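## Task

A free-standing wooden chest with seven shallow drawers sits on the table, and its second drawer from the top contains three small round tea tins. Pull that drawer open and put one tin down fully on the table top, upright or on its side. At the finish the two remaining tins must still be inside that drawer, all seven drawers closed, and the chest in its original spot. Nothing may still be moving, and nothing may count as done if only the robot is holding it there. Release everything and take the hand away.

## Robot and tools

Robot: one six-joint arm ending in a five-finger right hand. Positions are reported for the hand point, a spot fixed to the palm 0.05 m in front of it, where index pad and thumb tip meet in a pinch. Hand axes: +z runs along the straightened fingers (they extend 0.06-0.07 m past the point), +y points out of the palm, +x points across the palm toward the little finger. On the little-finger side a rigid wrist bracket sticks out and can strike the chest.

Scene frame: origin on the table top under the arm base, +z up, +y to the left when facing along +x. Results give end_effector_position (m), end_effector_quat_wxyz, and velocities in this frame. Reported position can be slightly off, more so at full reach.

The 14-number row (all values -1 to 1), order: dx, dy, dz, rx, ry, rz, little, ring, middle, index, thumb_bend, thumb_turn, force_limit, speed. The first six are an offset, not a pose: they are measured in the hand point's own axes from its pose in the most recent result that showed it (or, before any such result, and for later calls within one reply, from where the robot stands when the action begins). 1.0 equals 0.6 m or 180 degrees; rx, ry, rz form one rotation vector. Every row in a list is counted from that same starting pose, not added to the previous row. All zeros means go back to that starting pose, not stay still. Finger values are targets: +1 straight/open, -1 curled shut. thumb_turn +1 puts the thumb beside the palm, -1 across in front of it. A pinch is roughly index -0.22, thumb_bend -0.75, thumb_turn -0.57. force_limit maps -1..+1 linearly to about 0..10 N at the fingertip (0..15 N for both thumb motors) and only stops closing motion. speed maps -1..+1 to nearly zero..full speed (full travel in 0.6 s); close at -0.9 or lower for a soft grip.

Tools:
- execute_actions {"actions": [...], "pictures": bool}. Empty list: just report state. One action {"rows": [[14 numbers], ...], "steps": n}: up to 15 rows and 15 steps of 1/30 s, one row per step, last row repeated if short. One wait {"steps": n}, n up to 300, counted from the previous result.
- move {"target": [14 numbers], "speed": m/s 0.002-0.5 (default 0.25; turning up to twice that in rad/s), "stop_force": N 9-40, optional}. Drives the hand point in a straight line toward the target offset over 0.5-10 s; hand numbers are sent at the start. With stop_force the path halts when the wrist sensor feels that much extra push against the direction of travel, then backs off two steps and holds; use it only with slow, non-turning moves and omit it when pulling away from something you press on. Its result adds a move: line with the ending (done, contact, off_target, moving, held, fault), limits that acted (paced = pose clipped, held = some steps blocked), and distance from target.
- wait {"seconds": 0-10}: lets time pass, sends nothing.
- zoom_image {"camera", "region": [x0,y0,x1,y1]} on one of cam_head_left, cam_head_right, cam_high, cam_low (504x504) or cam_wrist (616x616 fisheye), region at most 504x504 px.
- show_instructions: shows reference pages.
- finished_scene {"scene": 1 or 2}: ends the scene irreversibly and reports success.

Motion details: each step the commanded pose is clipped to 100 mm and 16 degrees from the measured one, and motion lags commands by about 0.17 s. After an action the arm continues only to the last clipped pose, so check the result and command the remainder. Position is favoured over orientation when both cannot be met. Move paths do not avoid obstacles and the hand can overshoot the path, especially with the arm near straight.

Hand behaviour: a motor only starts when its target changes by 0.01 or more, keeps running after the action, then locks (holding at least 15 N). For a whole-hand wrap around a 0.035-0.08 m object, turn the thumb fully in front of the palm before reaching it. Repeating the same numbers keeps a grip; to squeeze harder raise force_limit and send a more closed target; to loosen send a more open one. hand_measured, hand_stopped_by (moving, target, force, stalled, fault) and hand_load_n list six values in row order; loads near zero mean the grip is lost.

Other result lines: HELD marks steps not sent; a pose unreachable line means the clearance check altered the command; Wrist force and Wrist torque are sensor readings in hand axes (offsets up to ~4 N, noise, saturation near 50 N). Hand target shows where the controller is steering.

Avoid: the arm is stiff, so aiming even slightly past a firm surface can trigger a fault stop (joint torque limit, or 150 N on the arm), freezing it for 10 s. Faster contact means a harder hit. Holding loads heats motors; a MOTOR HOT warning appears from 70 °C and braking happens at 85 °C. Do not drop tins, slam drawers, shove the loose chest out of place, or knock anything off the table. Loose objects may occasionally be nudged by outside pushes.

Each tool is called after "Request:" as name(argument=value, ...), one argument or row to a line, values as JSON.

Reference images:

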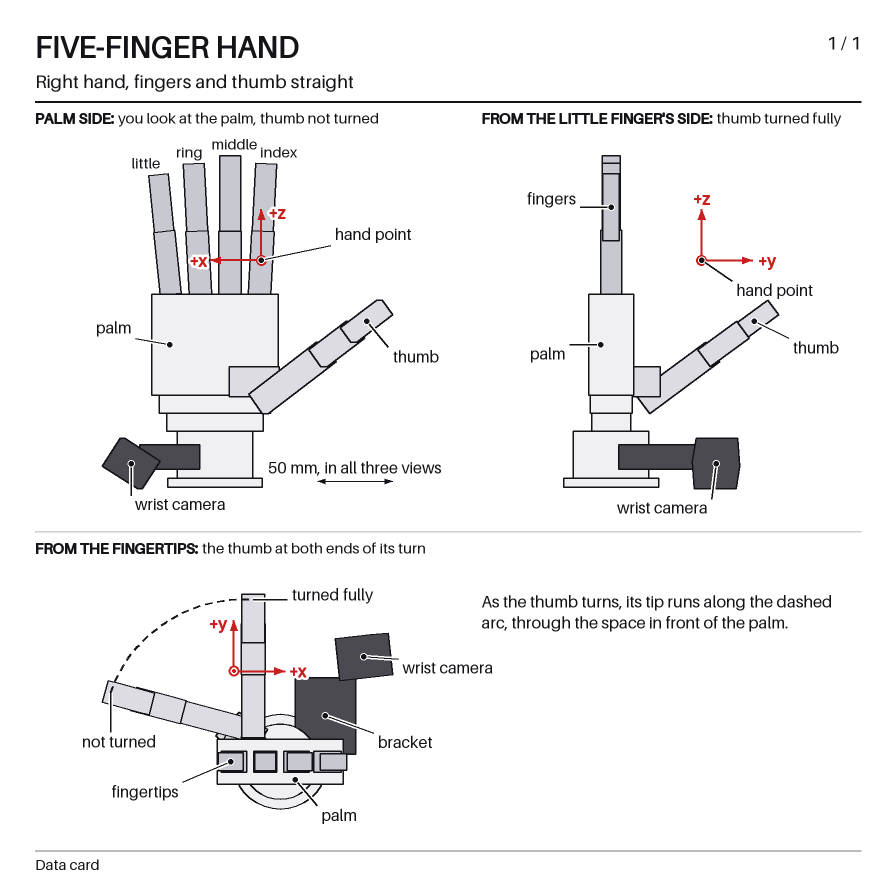

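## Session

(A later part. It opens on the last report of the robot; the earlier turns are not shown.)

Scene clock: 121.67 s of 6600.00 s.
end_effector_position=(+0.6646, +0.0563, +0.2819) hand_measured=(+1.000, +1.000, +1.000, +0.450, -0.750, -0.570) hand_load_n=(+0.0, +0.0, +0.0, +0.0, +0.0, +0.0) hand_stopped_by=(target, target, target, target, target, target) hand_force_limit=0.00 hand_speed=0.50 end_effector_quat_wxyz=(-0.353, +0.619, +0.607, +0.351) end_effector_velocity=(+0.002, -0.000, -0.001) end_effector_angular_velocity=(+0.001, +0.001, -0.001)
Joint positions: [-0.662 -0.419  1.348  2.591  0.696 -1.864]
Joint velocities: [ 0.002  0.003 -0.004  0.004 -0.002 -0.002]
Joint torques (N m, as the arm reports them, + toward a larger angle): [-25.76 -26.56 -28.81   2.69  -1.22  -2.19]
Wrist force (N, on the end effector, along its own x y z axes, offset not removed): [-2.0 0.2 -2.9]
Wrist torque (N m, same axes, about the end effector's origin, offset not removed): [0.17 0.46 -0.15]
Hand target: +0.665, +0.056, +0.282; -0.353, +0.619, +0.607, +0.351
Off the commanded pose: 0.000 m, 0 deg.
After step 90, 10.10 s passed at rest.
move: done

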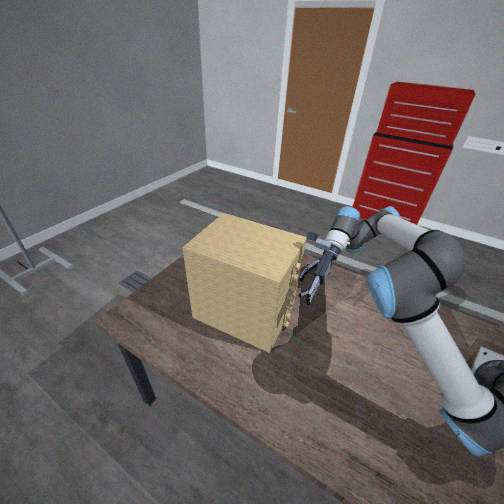

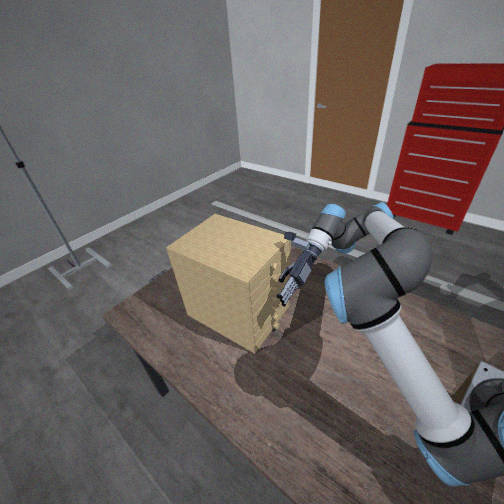

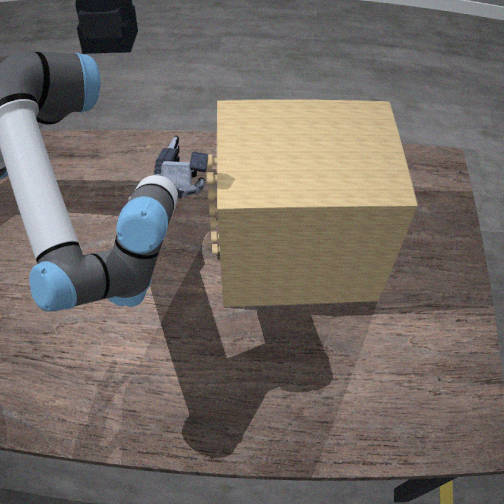

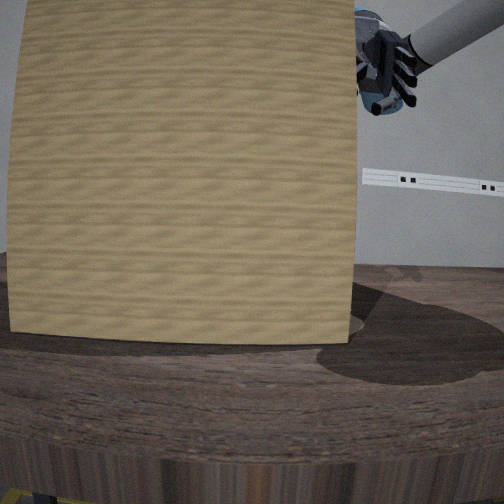

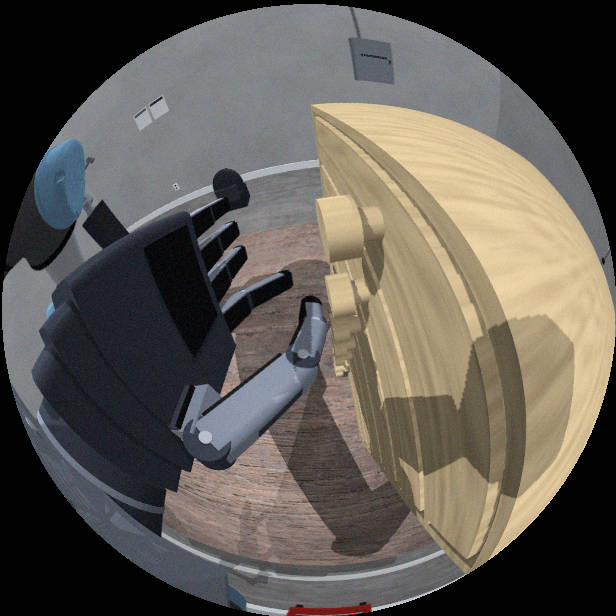

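Request:
move(
  target=[0,0,-0.018,0,0,0,1,1,1,0.45,-0.75,-0.57,0,0.5],
  speed=0.05,
)

Request:
move(
  target=[0,0.037,0,0,0,0,1,1,1,0.45,-0.75,-0.57,0,0.5],
  speed=0.02,
  stop_force=9,
)

Request:
zoom_image(
  camera="cam_high",
  region=[150,110,250,210],
)

Request:
zoom_image(
  camera="cam_head_right",
  region=[240,230,330,320],
)

Scene clock: 134.00 s of 6600.00 s.
end_effector_position=(+0.6646, +0.0472, +0.2872) hand_measured=(+1.000, +1.000, +1.000, +0.450, -0.750, -0.570) hand_load_n=(+0.0, +0.0, +0.0, +0.0, +0.0, +0.0) hand_stopped_by=(target, target, target, target, target, target) hand_force_limit=0.00 hand_speed=0.50 end_effector_quat_wxyz=(-0.353, +0.619, +0.607, +0.351) end_effector_velocity=(-0.000, -0.002, +0.001) end_effector_angular_velocity=(-0.001, -0.001, -0.000)
Joint positions: [-0.674 -0.406  1.326  2.596  0.708 -1.857]
Joint velocities: [-0.003  0.003 -0.004 -0.     0.002  0.002]
Joint torques (N m, as the arm reports them, + toward a larger angle): [-53.19 -29.26 -29.09   2.97   2.28   2.11]
Wrist force (N, on the end effector, along its own x y z axes, offset not removed): [0.5 -0.8 -2.0]
Wrist torque (N m, same axes, about the end effector's origin, offset not removed): [0.07 -0.09 -0.01]
Hand target: +0.665, +0.047, +0.287; -0.353, +0.619, +0.607, +0.351
Off the commanded pose: 0.000 m, 0 deg.
After step 90, 8.57 s passed at rest.
move: done

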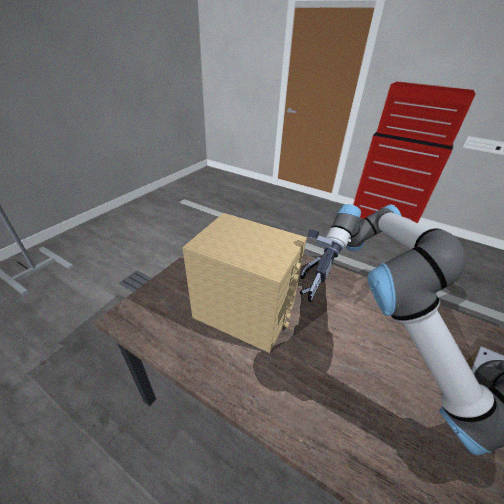

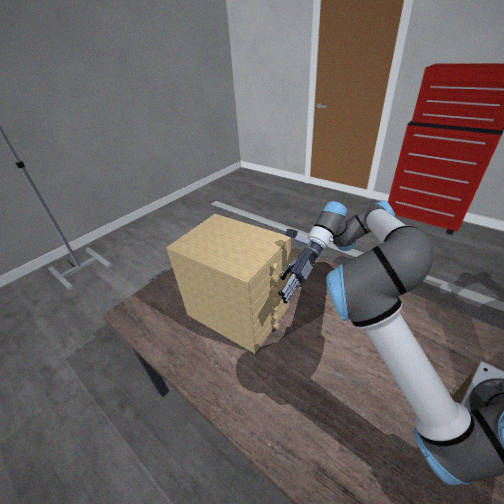

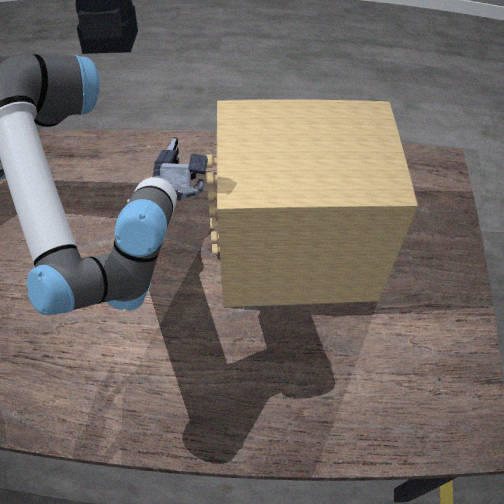

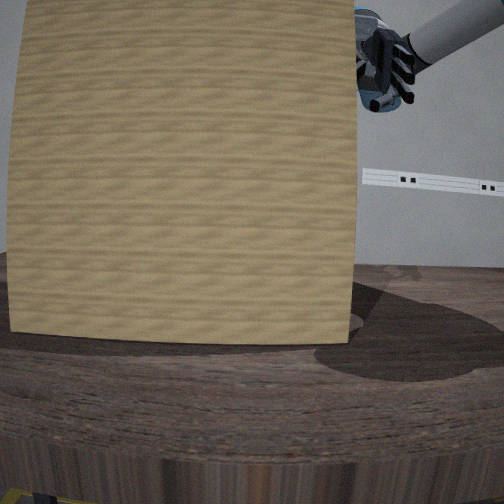

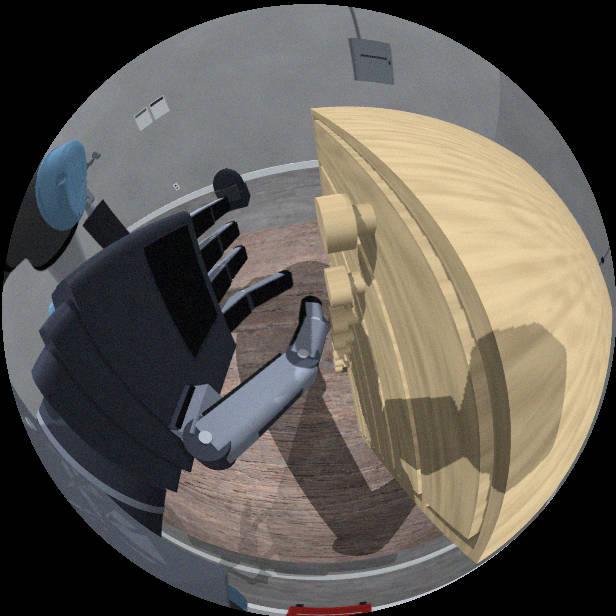

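Scene clock: 134.87 s of 6600.00 s.
end_effector_position=(+0.6742, +0.0472, +0.2869) hand_measured=(+1.000, +1.000, +1.000, +0.450, -0.758, -0.570) hand_load_n=(+0.0, +0.0, +0.0, +0.0, -9.0, -0.5) hand_stopped_by=(target, target, target, target, target, target) hand_force_limit=0.00 hand_speed=0.50 end_effector_quat_wxyz=(-0.353, +0.619, +0.608, +0.351) end_effector_velocity=(-0.006, -0.001, +0.000) end_effector_angular_velocity=(+0.001, +0.002, -0.002)
Joint positions: [-0.665 -0.393  1.293  2.62   0.699 -1.863]
Joint velocities: [-0.006 -0.006  0.019 -0.014  0.005  0.005]
Joint torques (N m, as the arm reports them, + toward a larger angle): [-47.03 -42.49  -2.34   0.23   0.25   1.88]
Wrist force (N, on the end effector, along its own x y z axes, offset not removed): [5.6 -12.2 -5.4]
Wrist torque (N m, same axes, about the end effector's origin, offset not removed): [-0.10 -0.56 0.09]
Hand target: +0.674, +0.047, +0.287; -0.352, +0.619, +0.607, +0.351
Off the commanded pose: 0.013 m, 0 deg.
move: contact

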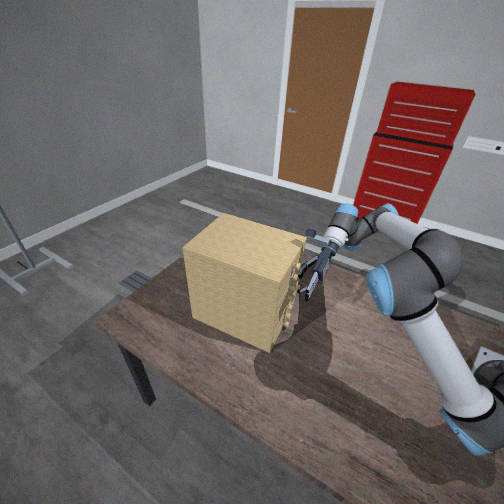

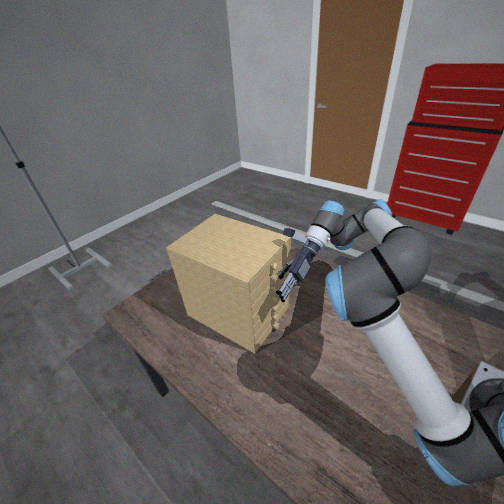

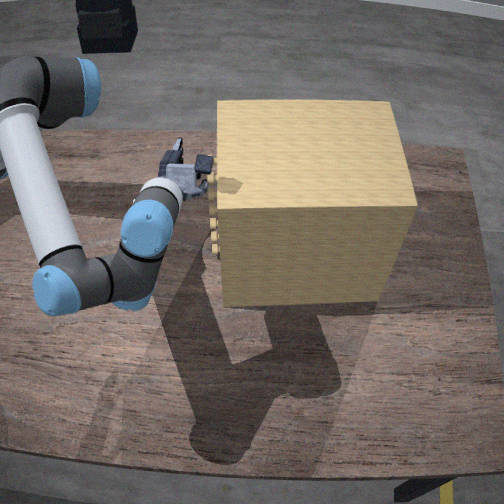

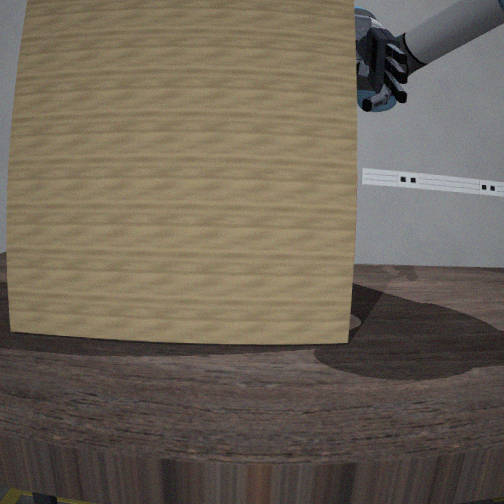

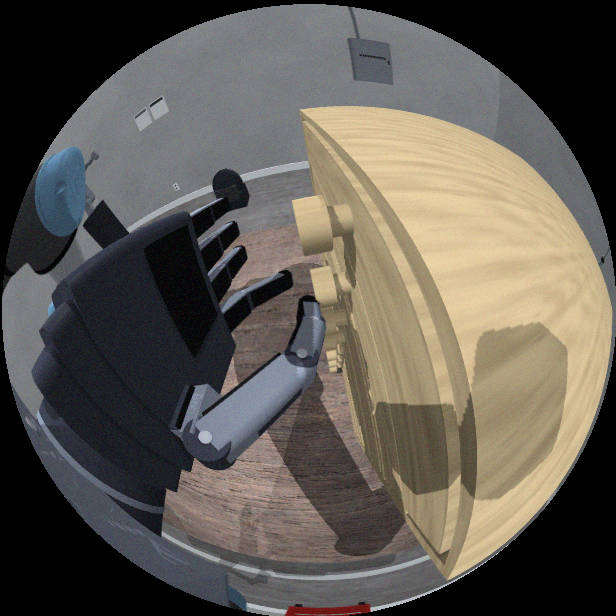

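Region (150, 110, 250, 210) of cam_high's 504x504 image, scaled by 5.040, with more detail than that image has.

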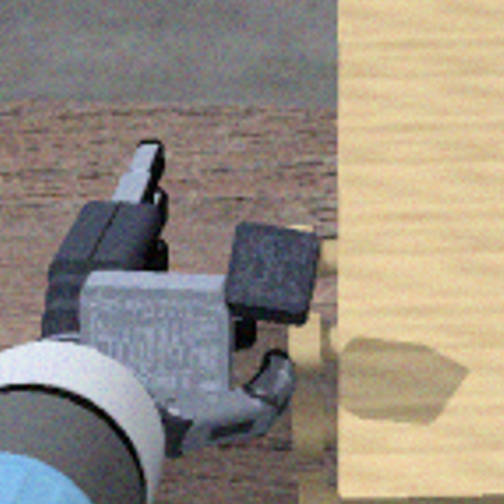

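Region (240, 230, 330, 320) of cam_head_right's 504x504 image, scaled by 5.600, with more detail than that image has.

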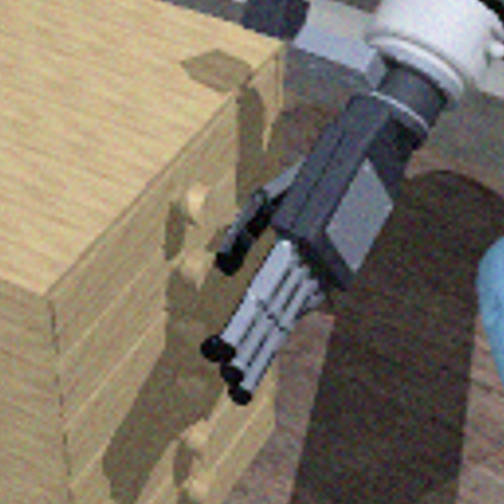

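Request:
move(
  target=[0.042,-0.02,-0.03,0,0,0,1,1,1,0.45,-0.75,-0.57,0,0.5],
  speed=0.05,
)

Request:
zoom_image(
  camera="cam_high",
  region=[150,110,250,210],
)

Request:
zoom_image(
  camera="cam_head_right",
  region=[240,230,330,320],
)

Scene clock: 152.33 s of 6600.00 s.
end_effector_position=(+0.6626, +0.0446, +0.3177) hand_measured=(+1.000, +1.000, +1.000, +0.450, -0.750, -0.570) hand_load_n=(+0.0, +0.0, +0.0, +0.0, +0.0, +0.0) hand_stopped_by=(target, target, target, target, target, target) hand_force_limit=0.00 hand_speed=0.50 end_effector_quat_wxyz=(-0.353, +0.619, +0.608, +0.351) end_effector_velocity=(-0.001, -0.000, +0.001) end_effector_angular_velocity=(+0.000, +0.001, +0.000)
Joint positions: [-0.702 -0.428  1.302  2.63   0.735 -1.842]
Joint velocities: [-0.001 -0.     0.001 -0.     0.002  0.001]
Joint torques (N m, as the arm reports them, + toward a larger angle): [-54.19 -42.74  -2.11   2.84   2.12   1.93]
Wrist force (N, on the end effector, along its own x y z axes, offset not removed): [0.0 1.2 -0.3]
Wrist torque (N m, same axes, about the end effector's origin, offset not removed): [0.31 0.05 -0.04]
Hand target: +0.663, +0.045, +0.318; -0.353, +0.619, +0.608, +0.351
Off the commanded pose: 0.000 m, 0 deg.
After step 90, 13.40 s passed at rest.
move: done

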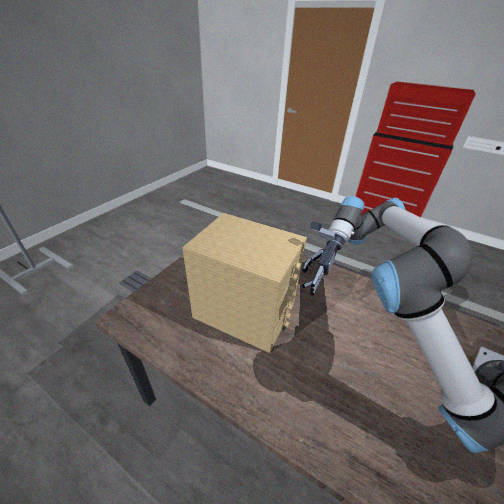

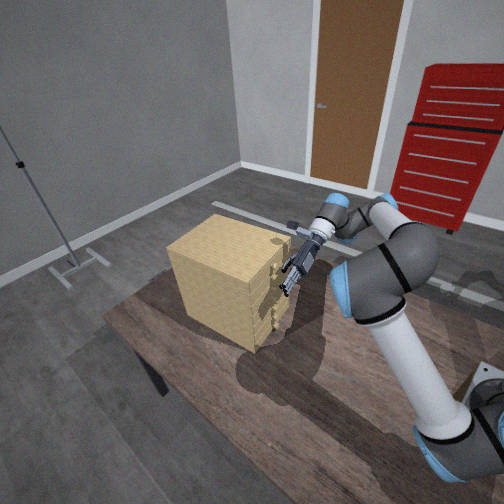

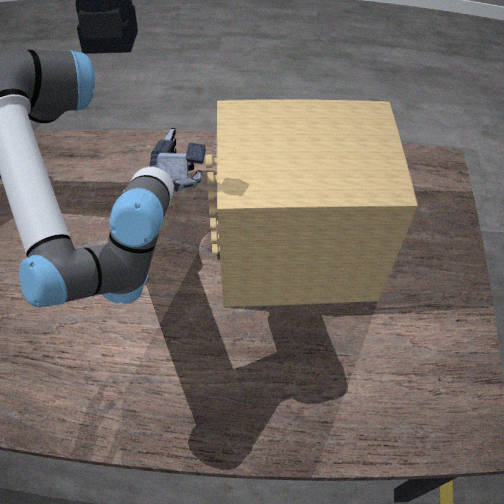

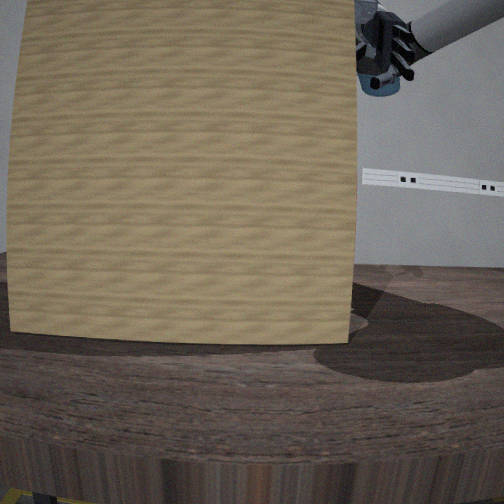

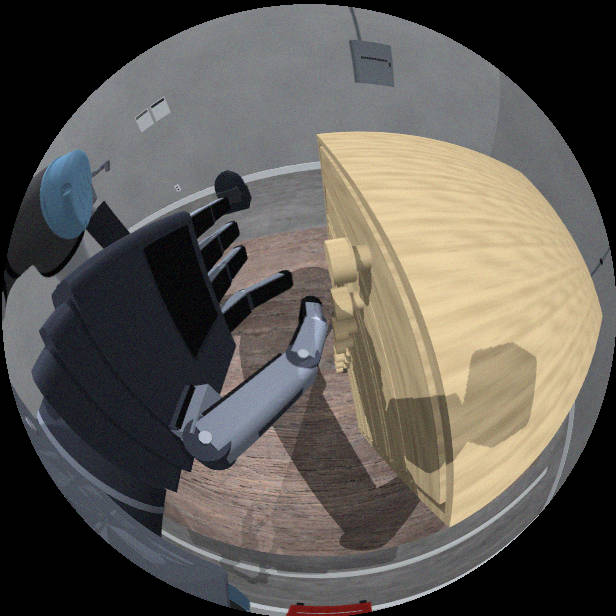

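Region (150, 110, 250, 210) of cam_high's 504x504 image, scaled by 5.040, with more detail than that image has.

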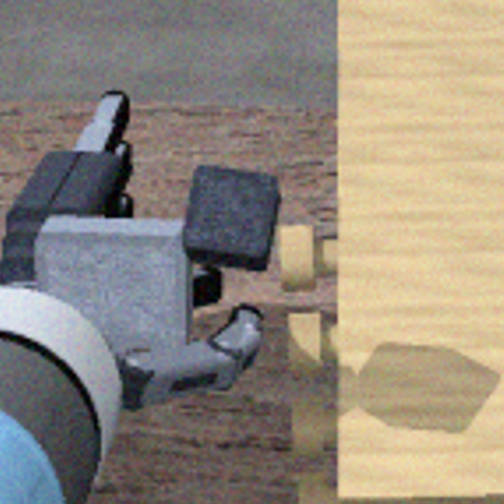

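Region (240, 230, 330, 320) of cam_head_right's 504x504 image, scaled by 5.600, with more detail than that image has.

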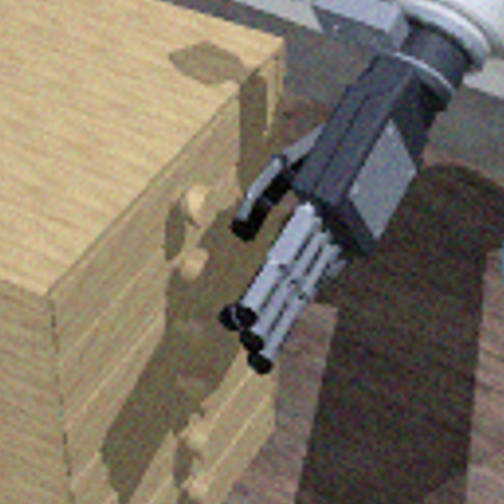

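Request:
move(
  target=[-0.0395,0,0.012,0,0,0,1,1,1,0.6,-0.75,-0.57,0,0.5],
  speed=0.05,
)

Request:
move(
  target=[0,0.04,0,0,0,0,1,1,1,0.6,-0.75,-0.57,0,0.5],
  speed=0.02,
  stop_force=9,
)

Request:
zoom_image(
  camera="cam_high",
  region=[150,110,250,210],
)

Request:
zoom_image(
  camera="cam_head_right",
  region=[240,230,330,320],
)

Scene clock: 176.60 s of 6600.00 s.
end_effector_position=(+0.6623, +0.0389, +0.2938) hand_measured=(+1.000, +1.000, +1.000, +0.600, -0.750, -0.570) hand_load_n=(+0.0, +0.0, +0.0, +0.0, +0.0, +0.0) hand_stopped_by=(target, target, target, target, target, target) hand_force_limit=0.00 hand_speed=0.50 end_effector_quat_wxyz=(-0.353, +0.619, +0.608, +0.351) end_effector_velocity=(+0.000, +0.000, -0.002) end_effector_angular_velocity=(+0.000, +0.001, +0.001)
Joint positions: [-0.688 -0.398  1.311  2.597  0.721 -1.849]
Joint velocities: [ 0.003  0.002  0.    -0.002 -0.001 -0.001]
Joint torques (N m, as the arm reports them, + toward a larger angle): [-23.71 -27.77  -1.26  -0.5   -1.28  -2.33]
Wrist force (N, on the end effector, along its own x y z axes, offset not removed): [0.3 -1.0 -2.0]
Wrist torque (N m, same axes, about the end effector's origin, offset not removed): [-0.07 0.08 0.04]
Hand target: +0.662, +0.039, +0.294; -0.353, +0.619, +0.608, +0.351
Off the commanded pose: 0.000 m, 0 deg.
After step 90, 20.37 s passed at rest.
move: done

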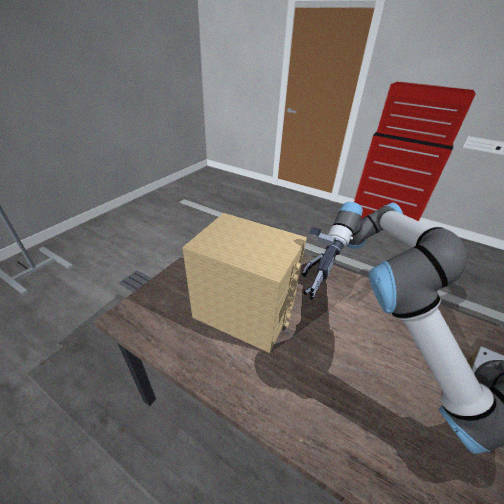

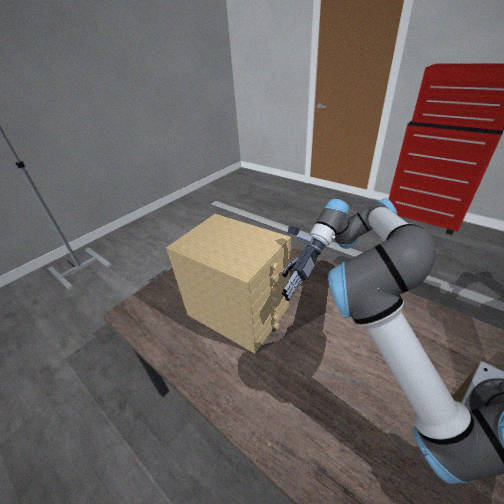

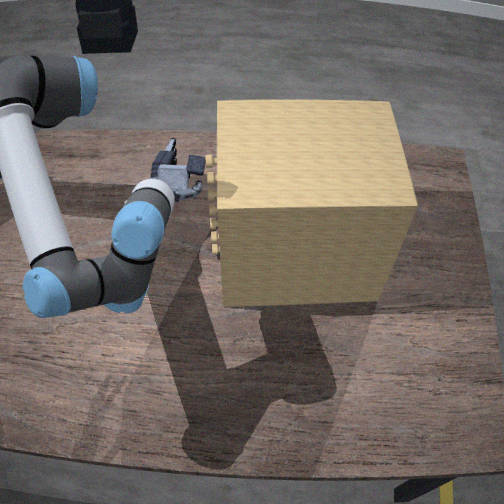

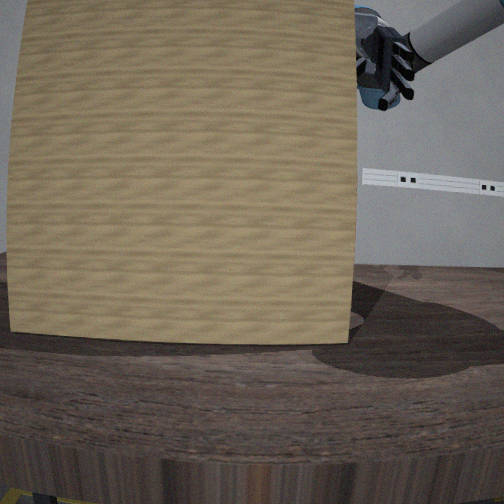

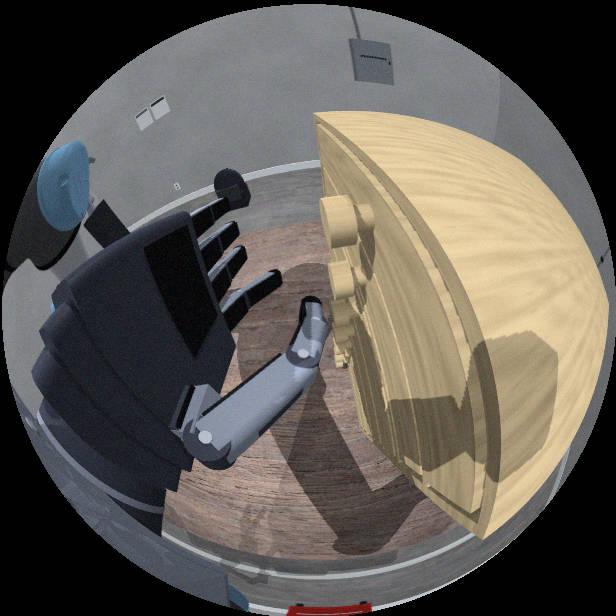

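Scene clock: 178.10 s of 6600.00 s.
end_effector_position=(+0.6861, +0.0386, +0.2935) hand_measured=(+1.000, +1.000, +1.000, +0.600, -0.750, -0.570) hand_load_n=(+0.0, +0.0, +0.0, +0.0, +0.0, +0.0) hand_stopped_by=(target, target, target, target, target, target) hand_force_limit=0.00 hand_speed=0.50 end_effector_quat_wxyz=(-0.353, +0.619, +0.608, +0.351) end_effector_velocity=(+0.002, +0.000, +0.001) end_effector_angular_velocity=(-0.001, -0.001, +0.001)
Joint positions: [-0.666 -0.367  1.228  2.657  0.701 -1.862]
Joint velocities: [ 0.001  0.002 -0.009  0.006 -0.001 -0.001]
Joint torques (N m, as the arm reports them, + toward a larger angle): [-25.85 -30.39 -33.44   2.68  -1.54  -2.17]
Wrist force (N, on the end effector, along its own x y z axes, offset not removed): [1.0 -0.2 -2.0]
Wrist torque (N m, same axes, about the end effector's origin, offset not removed): [0.00 -0.04 0.06]
Hand target: +0.686, +0.039, +0.294; -0.353, +0.619, +0.608, +0.351
Off the commanded pose: 0.000 m, 0 deg.
move: done

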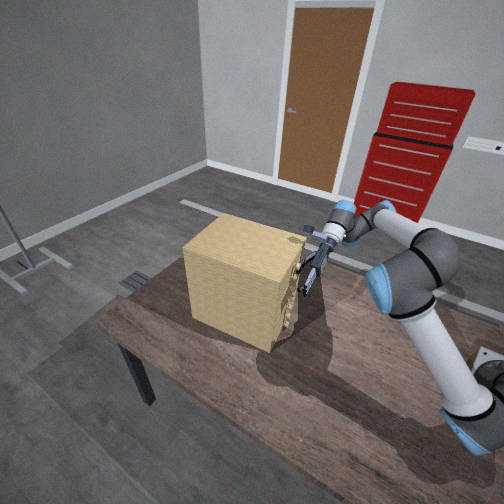

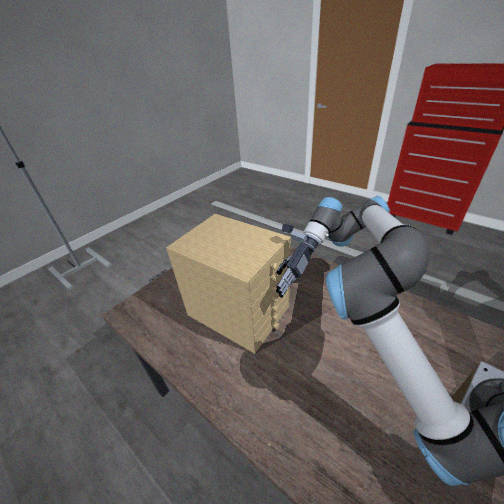

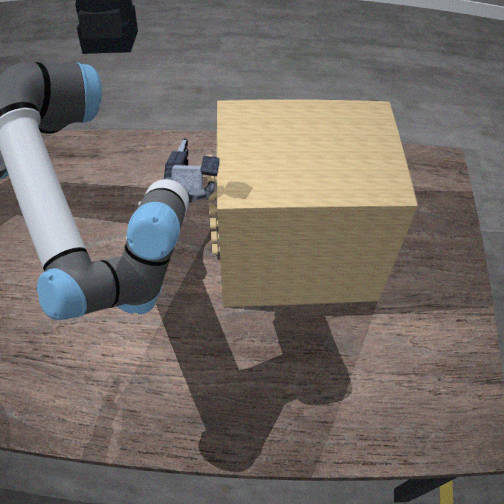

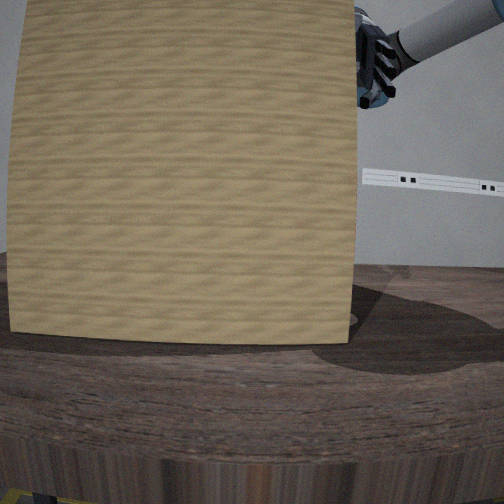

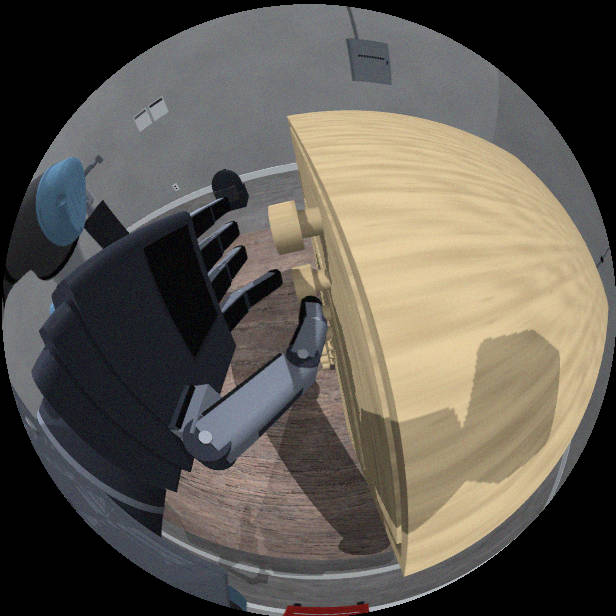

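Region (150, 110, 250, 210) of cam_high's 504x504 image, scaled by 5.040, with more detail than that image has.

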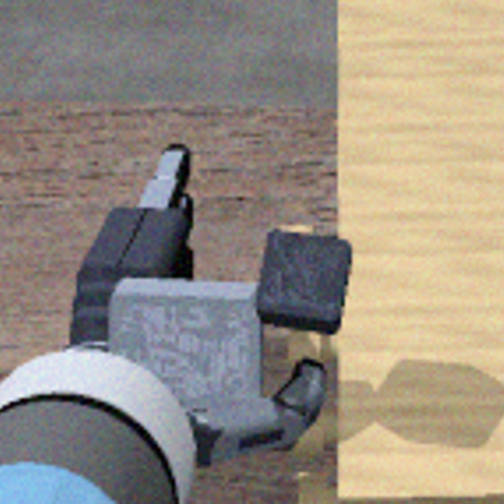

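Region (240, 230, 330, 320) of cam_head_right's 504x504 image, scaled by 5.600, with more detail than that image has.

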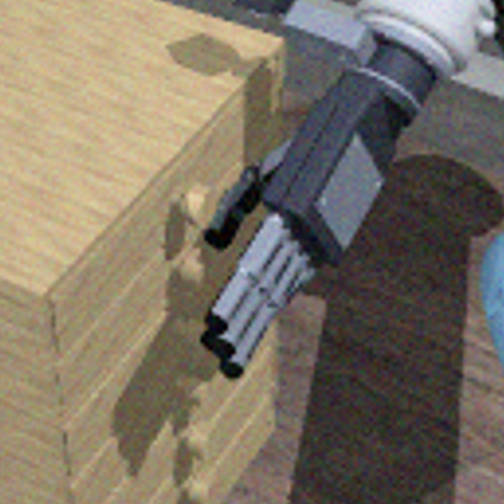

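Shift slightly toward the knob and close the index.

Request:
move(
  target=[0,0,0.008,0,0,0,1,1,1,-0.22,-0.75,-0.57,0.4,-0.6],
  speed=0.02,
)

Scene clock: 182.47 s of 6600.00 s.
end_effector_position=(+0.6861, +0.0427, +0.2911) hand_measured=(+1.000, +1.000, +1.000, +0.138, -0.750, -0.570) hand_load_n=(+0.0, +0.0, +0.0, +8.0, +1.5, +0.5) hand_stopped_by=(target, target, target, force, target, target) hand_force_limit=0.40 hand_speed=-0.60 end_effector_quat_wxyz=(-0.353, +0.619, +0.608, +0.351) end_effector_velocity=(-0.000, +0.001, -0.001) end_effector_angular_velocity=(+0.000, +0.001, +0.001)
Joint positions: [-0.661 -0.373  1.239  2.655  0.696 -1.865]
Joint velocities: [ 0.001 -0.     0.001 -0.001  0.    -0.   ]
Joint torques (N m, as the arm reports them, + toward a larger angle): [-25.3  -43.75  -4.05   0.39  -2.46  -2.49]
Wrist force (N, on the end effector, along its own x y z axes, offset not removed): [-2.3 -2.7 -0.8]
Wrist torque (N m, same axes, about the end effector's origin, offset not removed): [0.50 0.05 0.16]
Hand target: +0.686, +0.043, +0.291; -0.353, +0.619, +0.608, +0.351
Off the commanded pose: 0.000 m, 0 deg.
After step 90, 0.40 s passed at rest.
move: done

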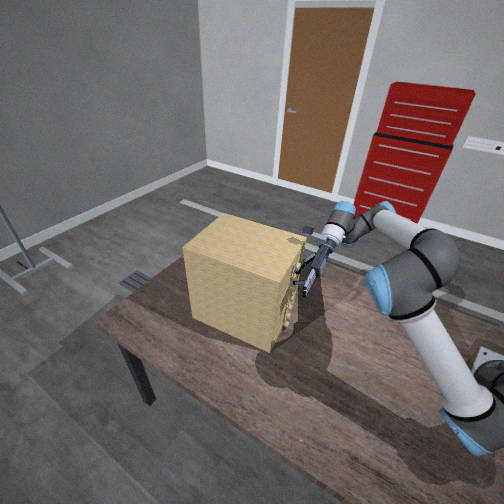

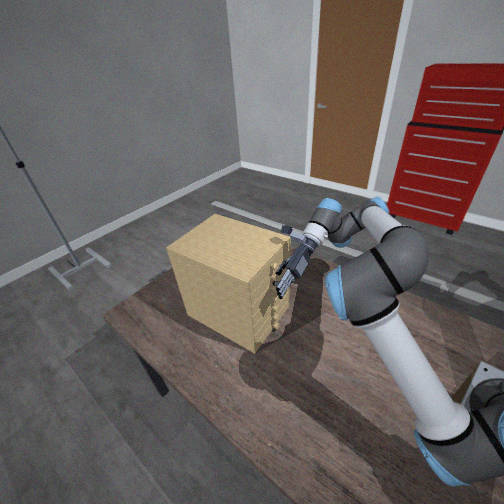

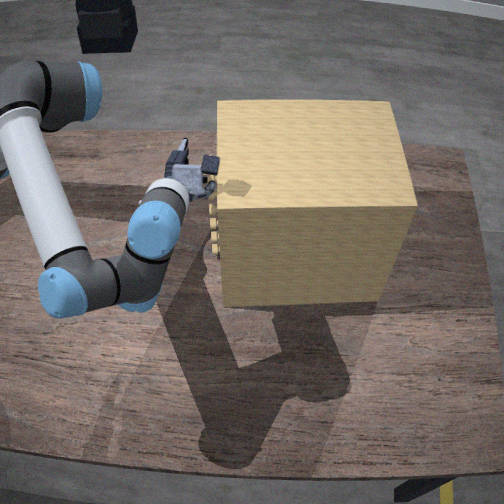

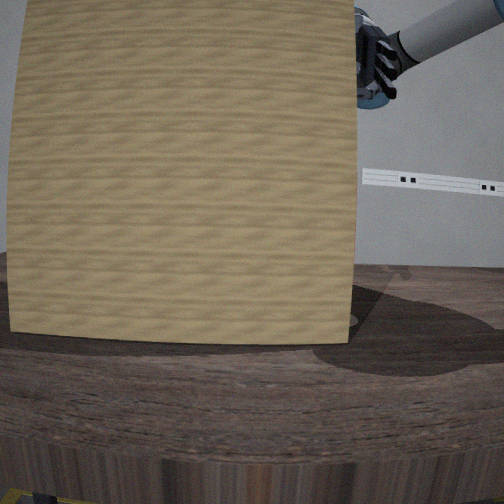

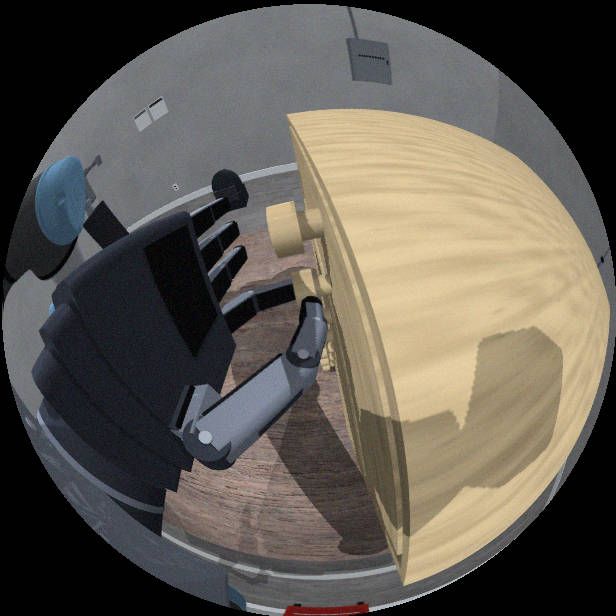

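Gripped. Pull 8 cm first.

Request:
move(
  target=[0,-0.13,0,0,0,0,1,1,1,-0.22,-0.75,-0.57,0.4,-0.6],
  speed=0.04,
)

Scene clock: 188.13 s of 6600.00 s.
end_effector_position=(+0.6083, +0.0437, +0.2920) hand_measured=(+1.000, +1.000, +1.000, +0.138, -0.744, -0.570) hand_load_n=(+0.0, +0.0, +0.0, +3.0, +10.5, +4.0) hand_stopped_by=(target, target, target, force, target, target) hand_force_limit=0.40 hand_speed=-0.60 end_effector_quat_wxyz=(-0.353, +0.619, +0.608, +0.351) end_effector_velocity=(-0.002, +0.000, -0.001) end_effector_angular_velocity=(-0.000, +0.000, +0.001)
Joint positions: [-0.738 -0.465  1.491  2.464  0.768 -1.824]
Joint velocities: [-0.001 -0.002  0.007 -0.007  0.002  0.001]
Joint torques (N m, as the arm reports them, + toward a larger angle): [-48.32 -45.12  -4.3   -0.74   4.77   2.01]
Wrist force (N, on the end effector, along its own x y z axes, offset not removed): [-6.1 6.9 -12.4]
Wrist torque (N m, same axes, about the end effector's origin, offset not removed): [0.28 -0.03 0.11]
Hand target: +0.608, +0.044, +0.292; -0.353, +0.619, +0.608, +0.351
Off the commanded pose: 0.000 m, 0 deg.
After step 90, 0.37 s passed at rest.
move: done

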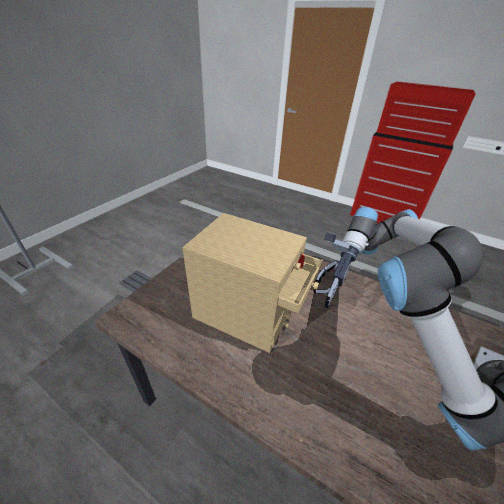

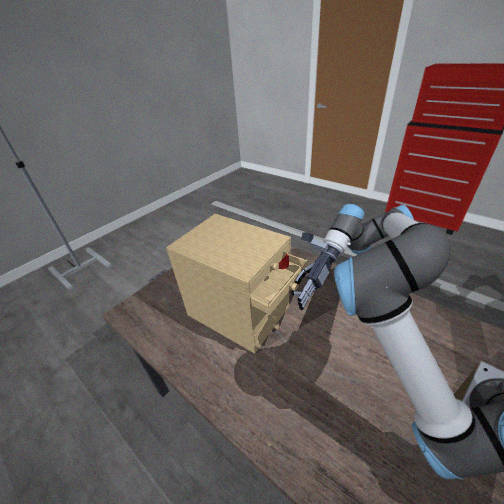

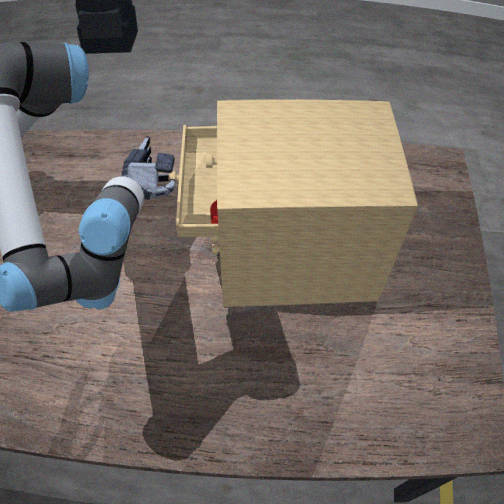

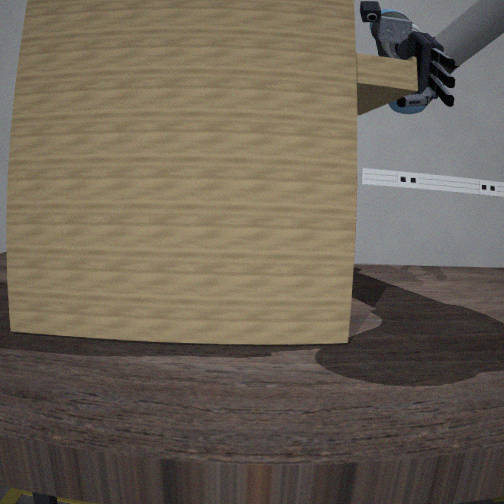

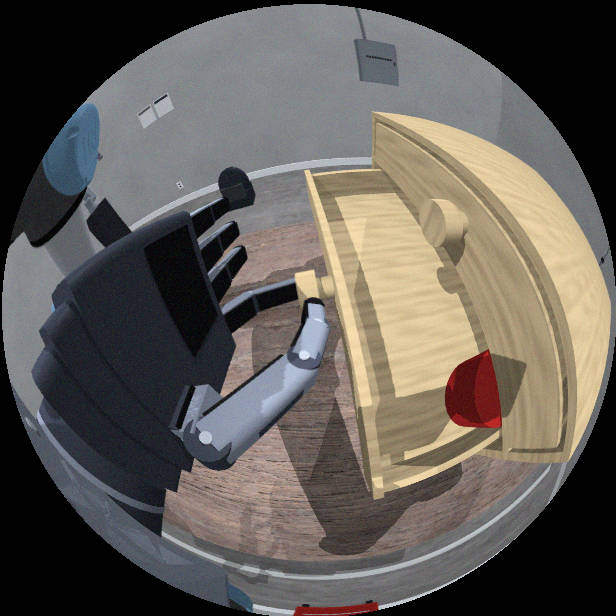

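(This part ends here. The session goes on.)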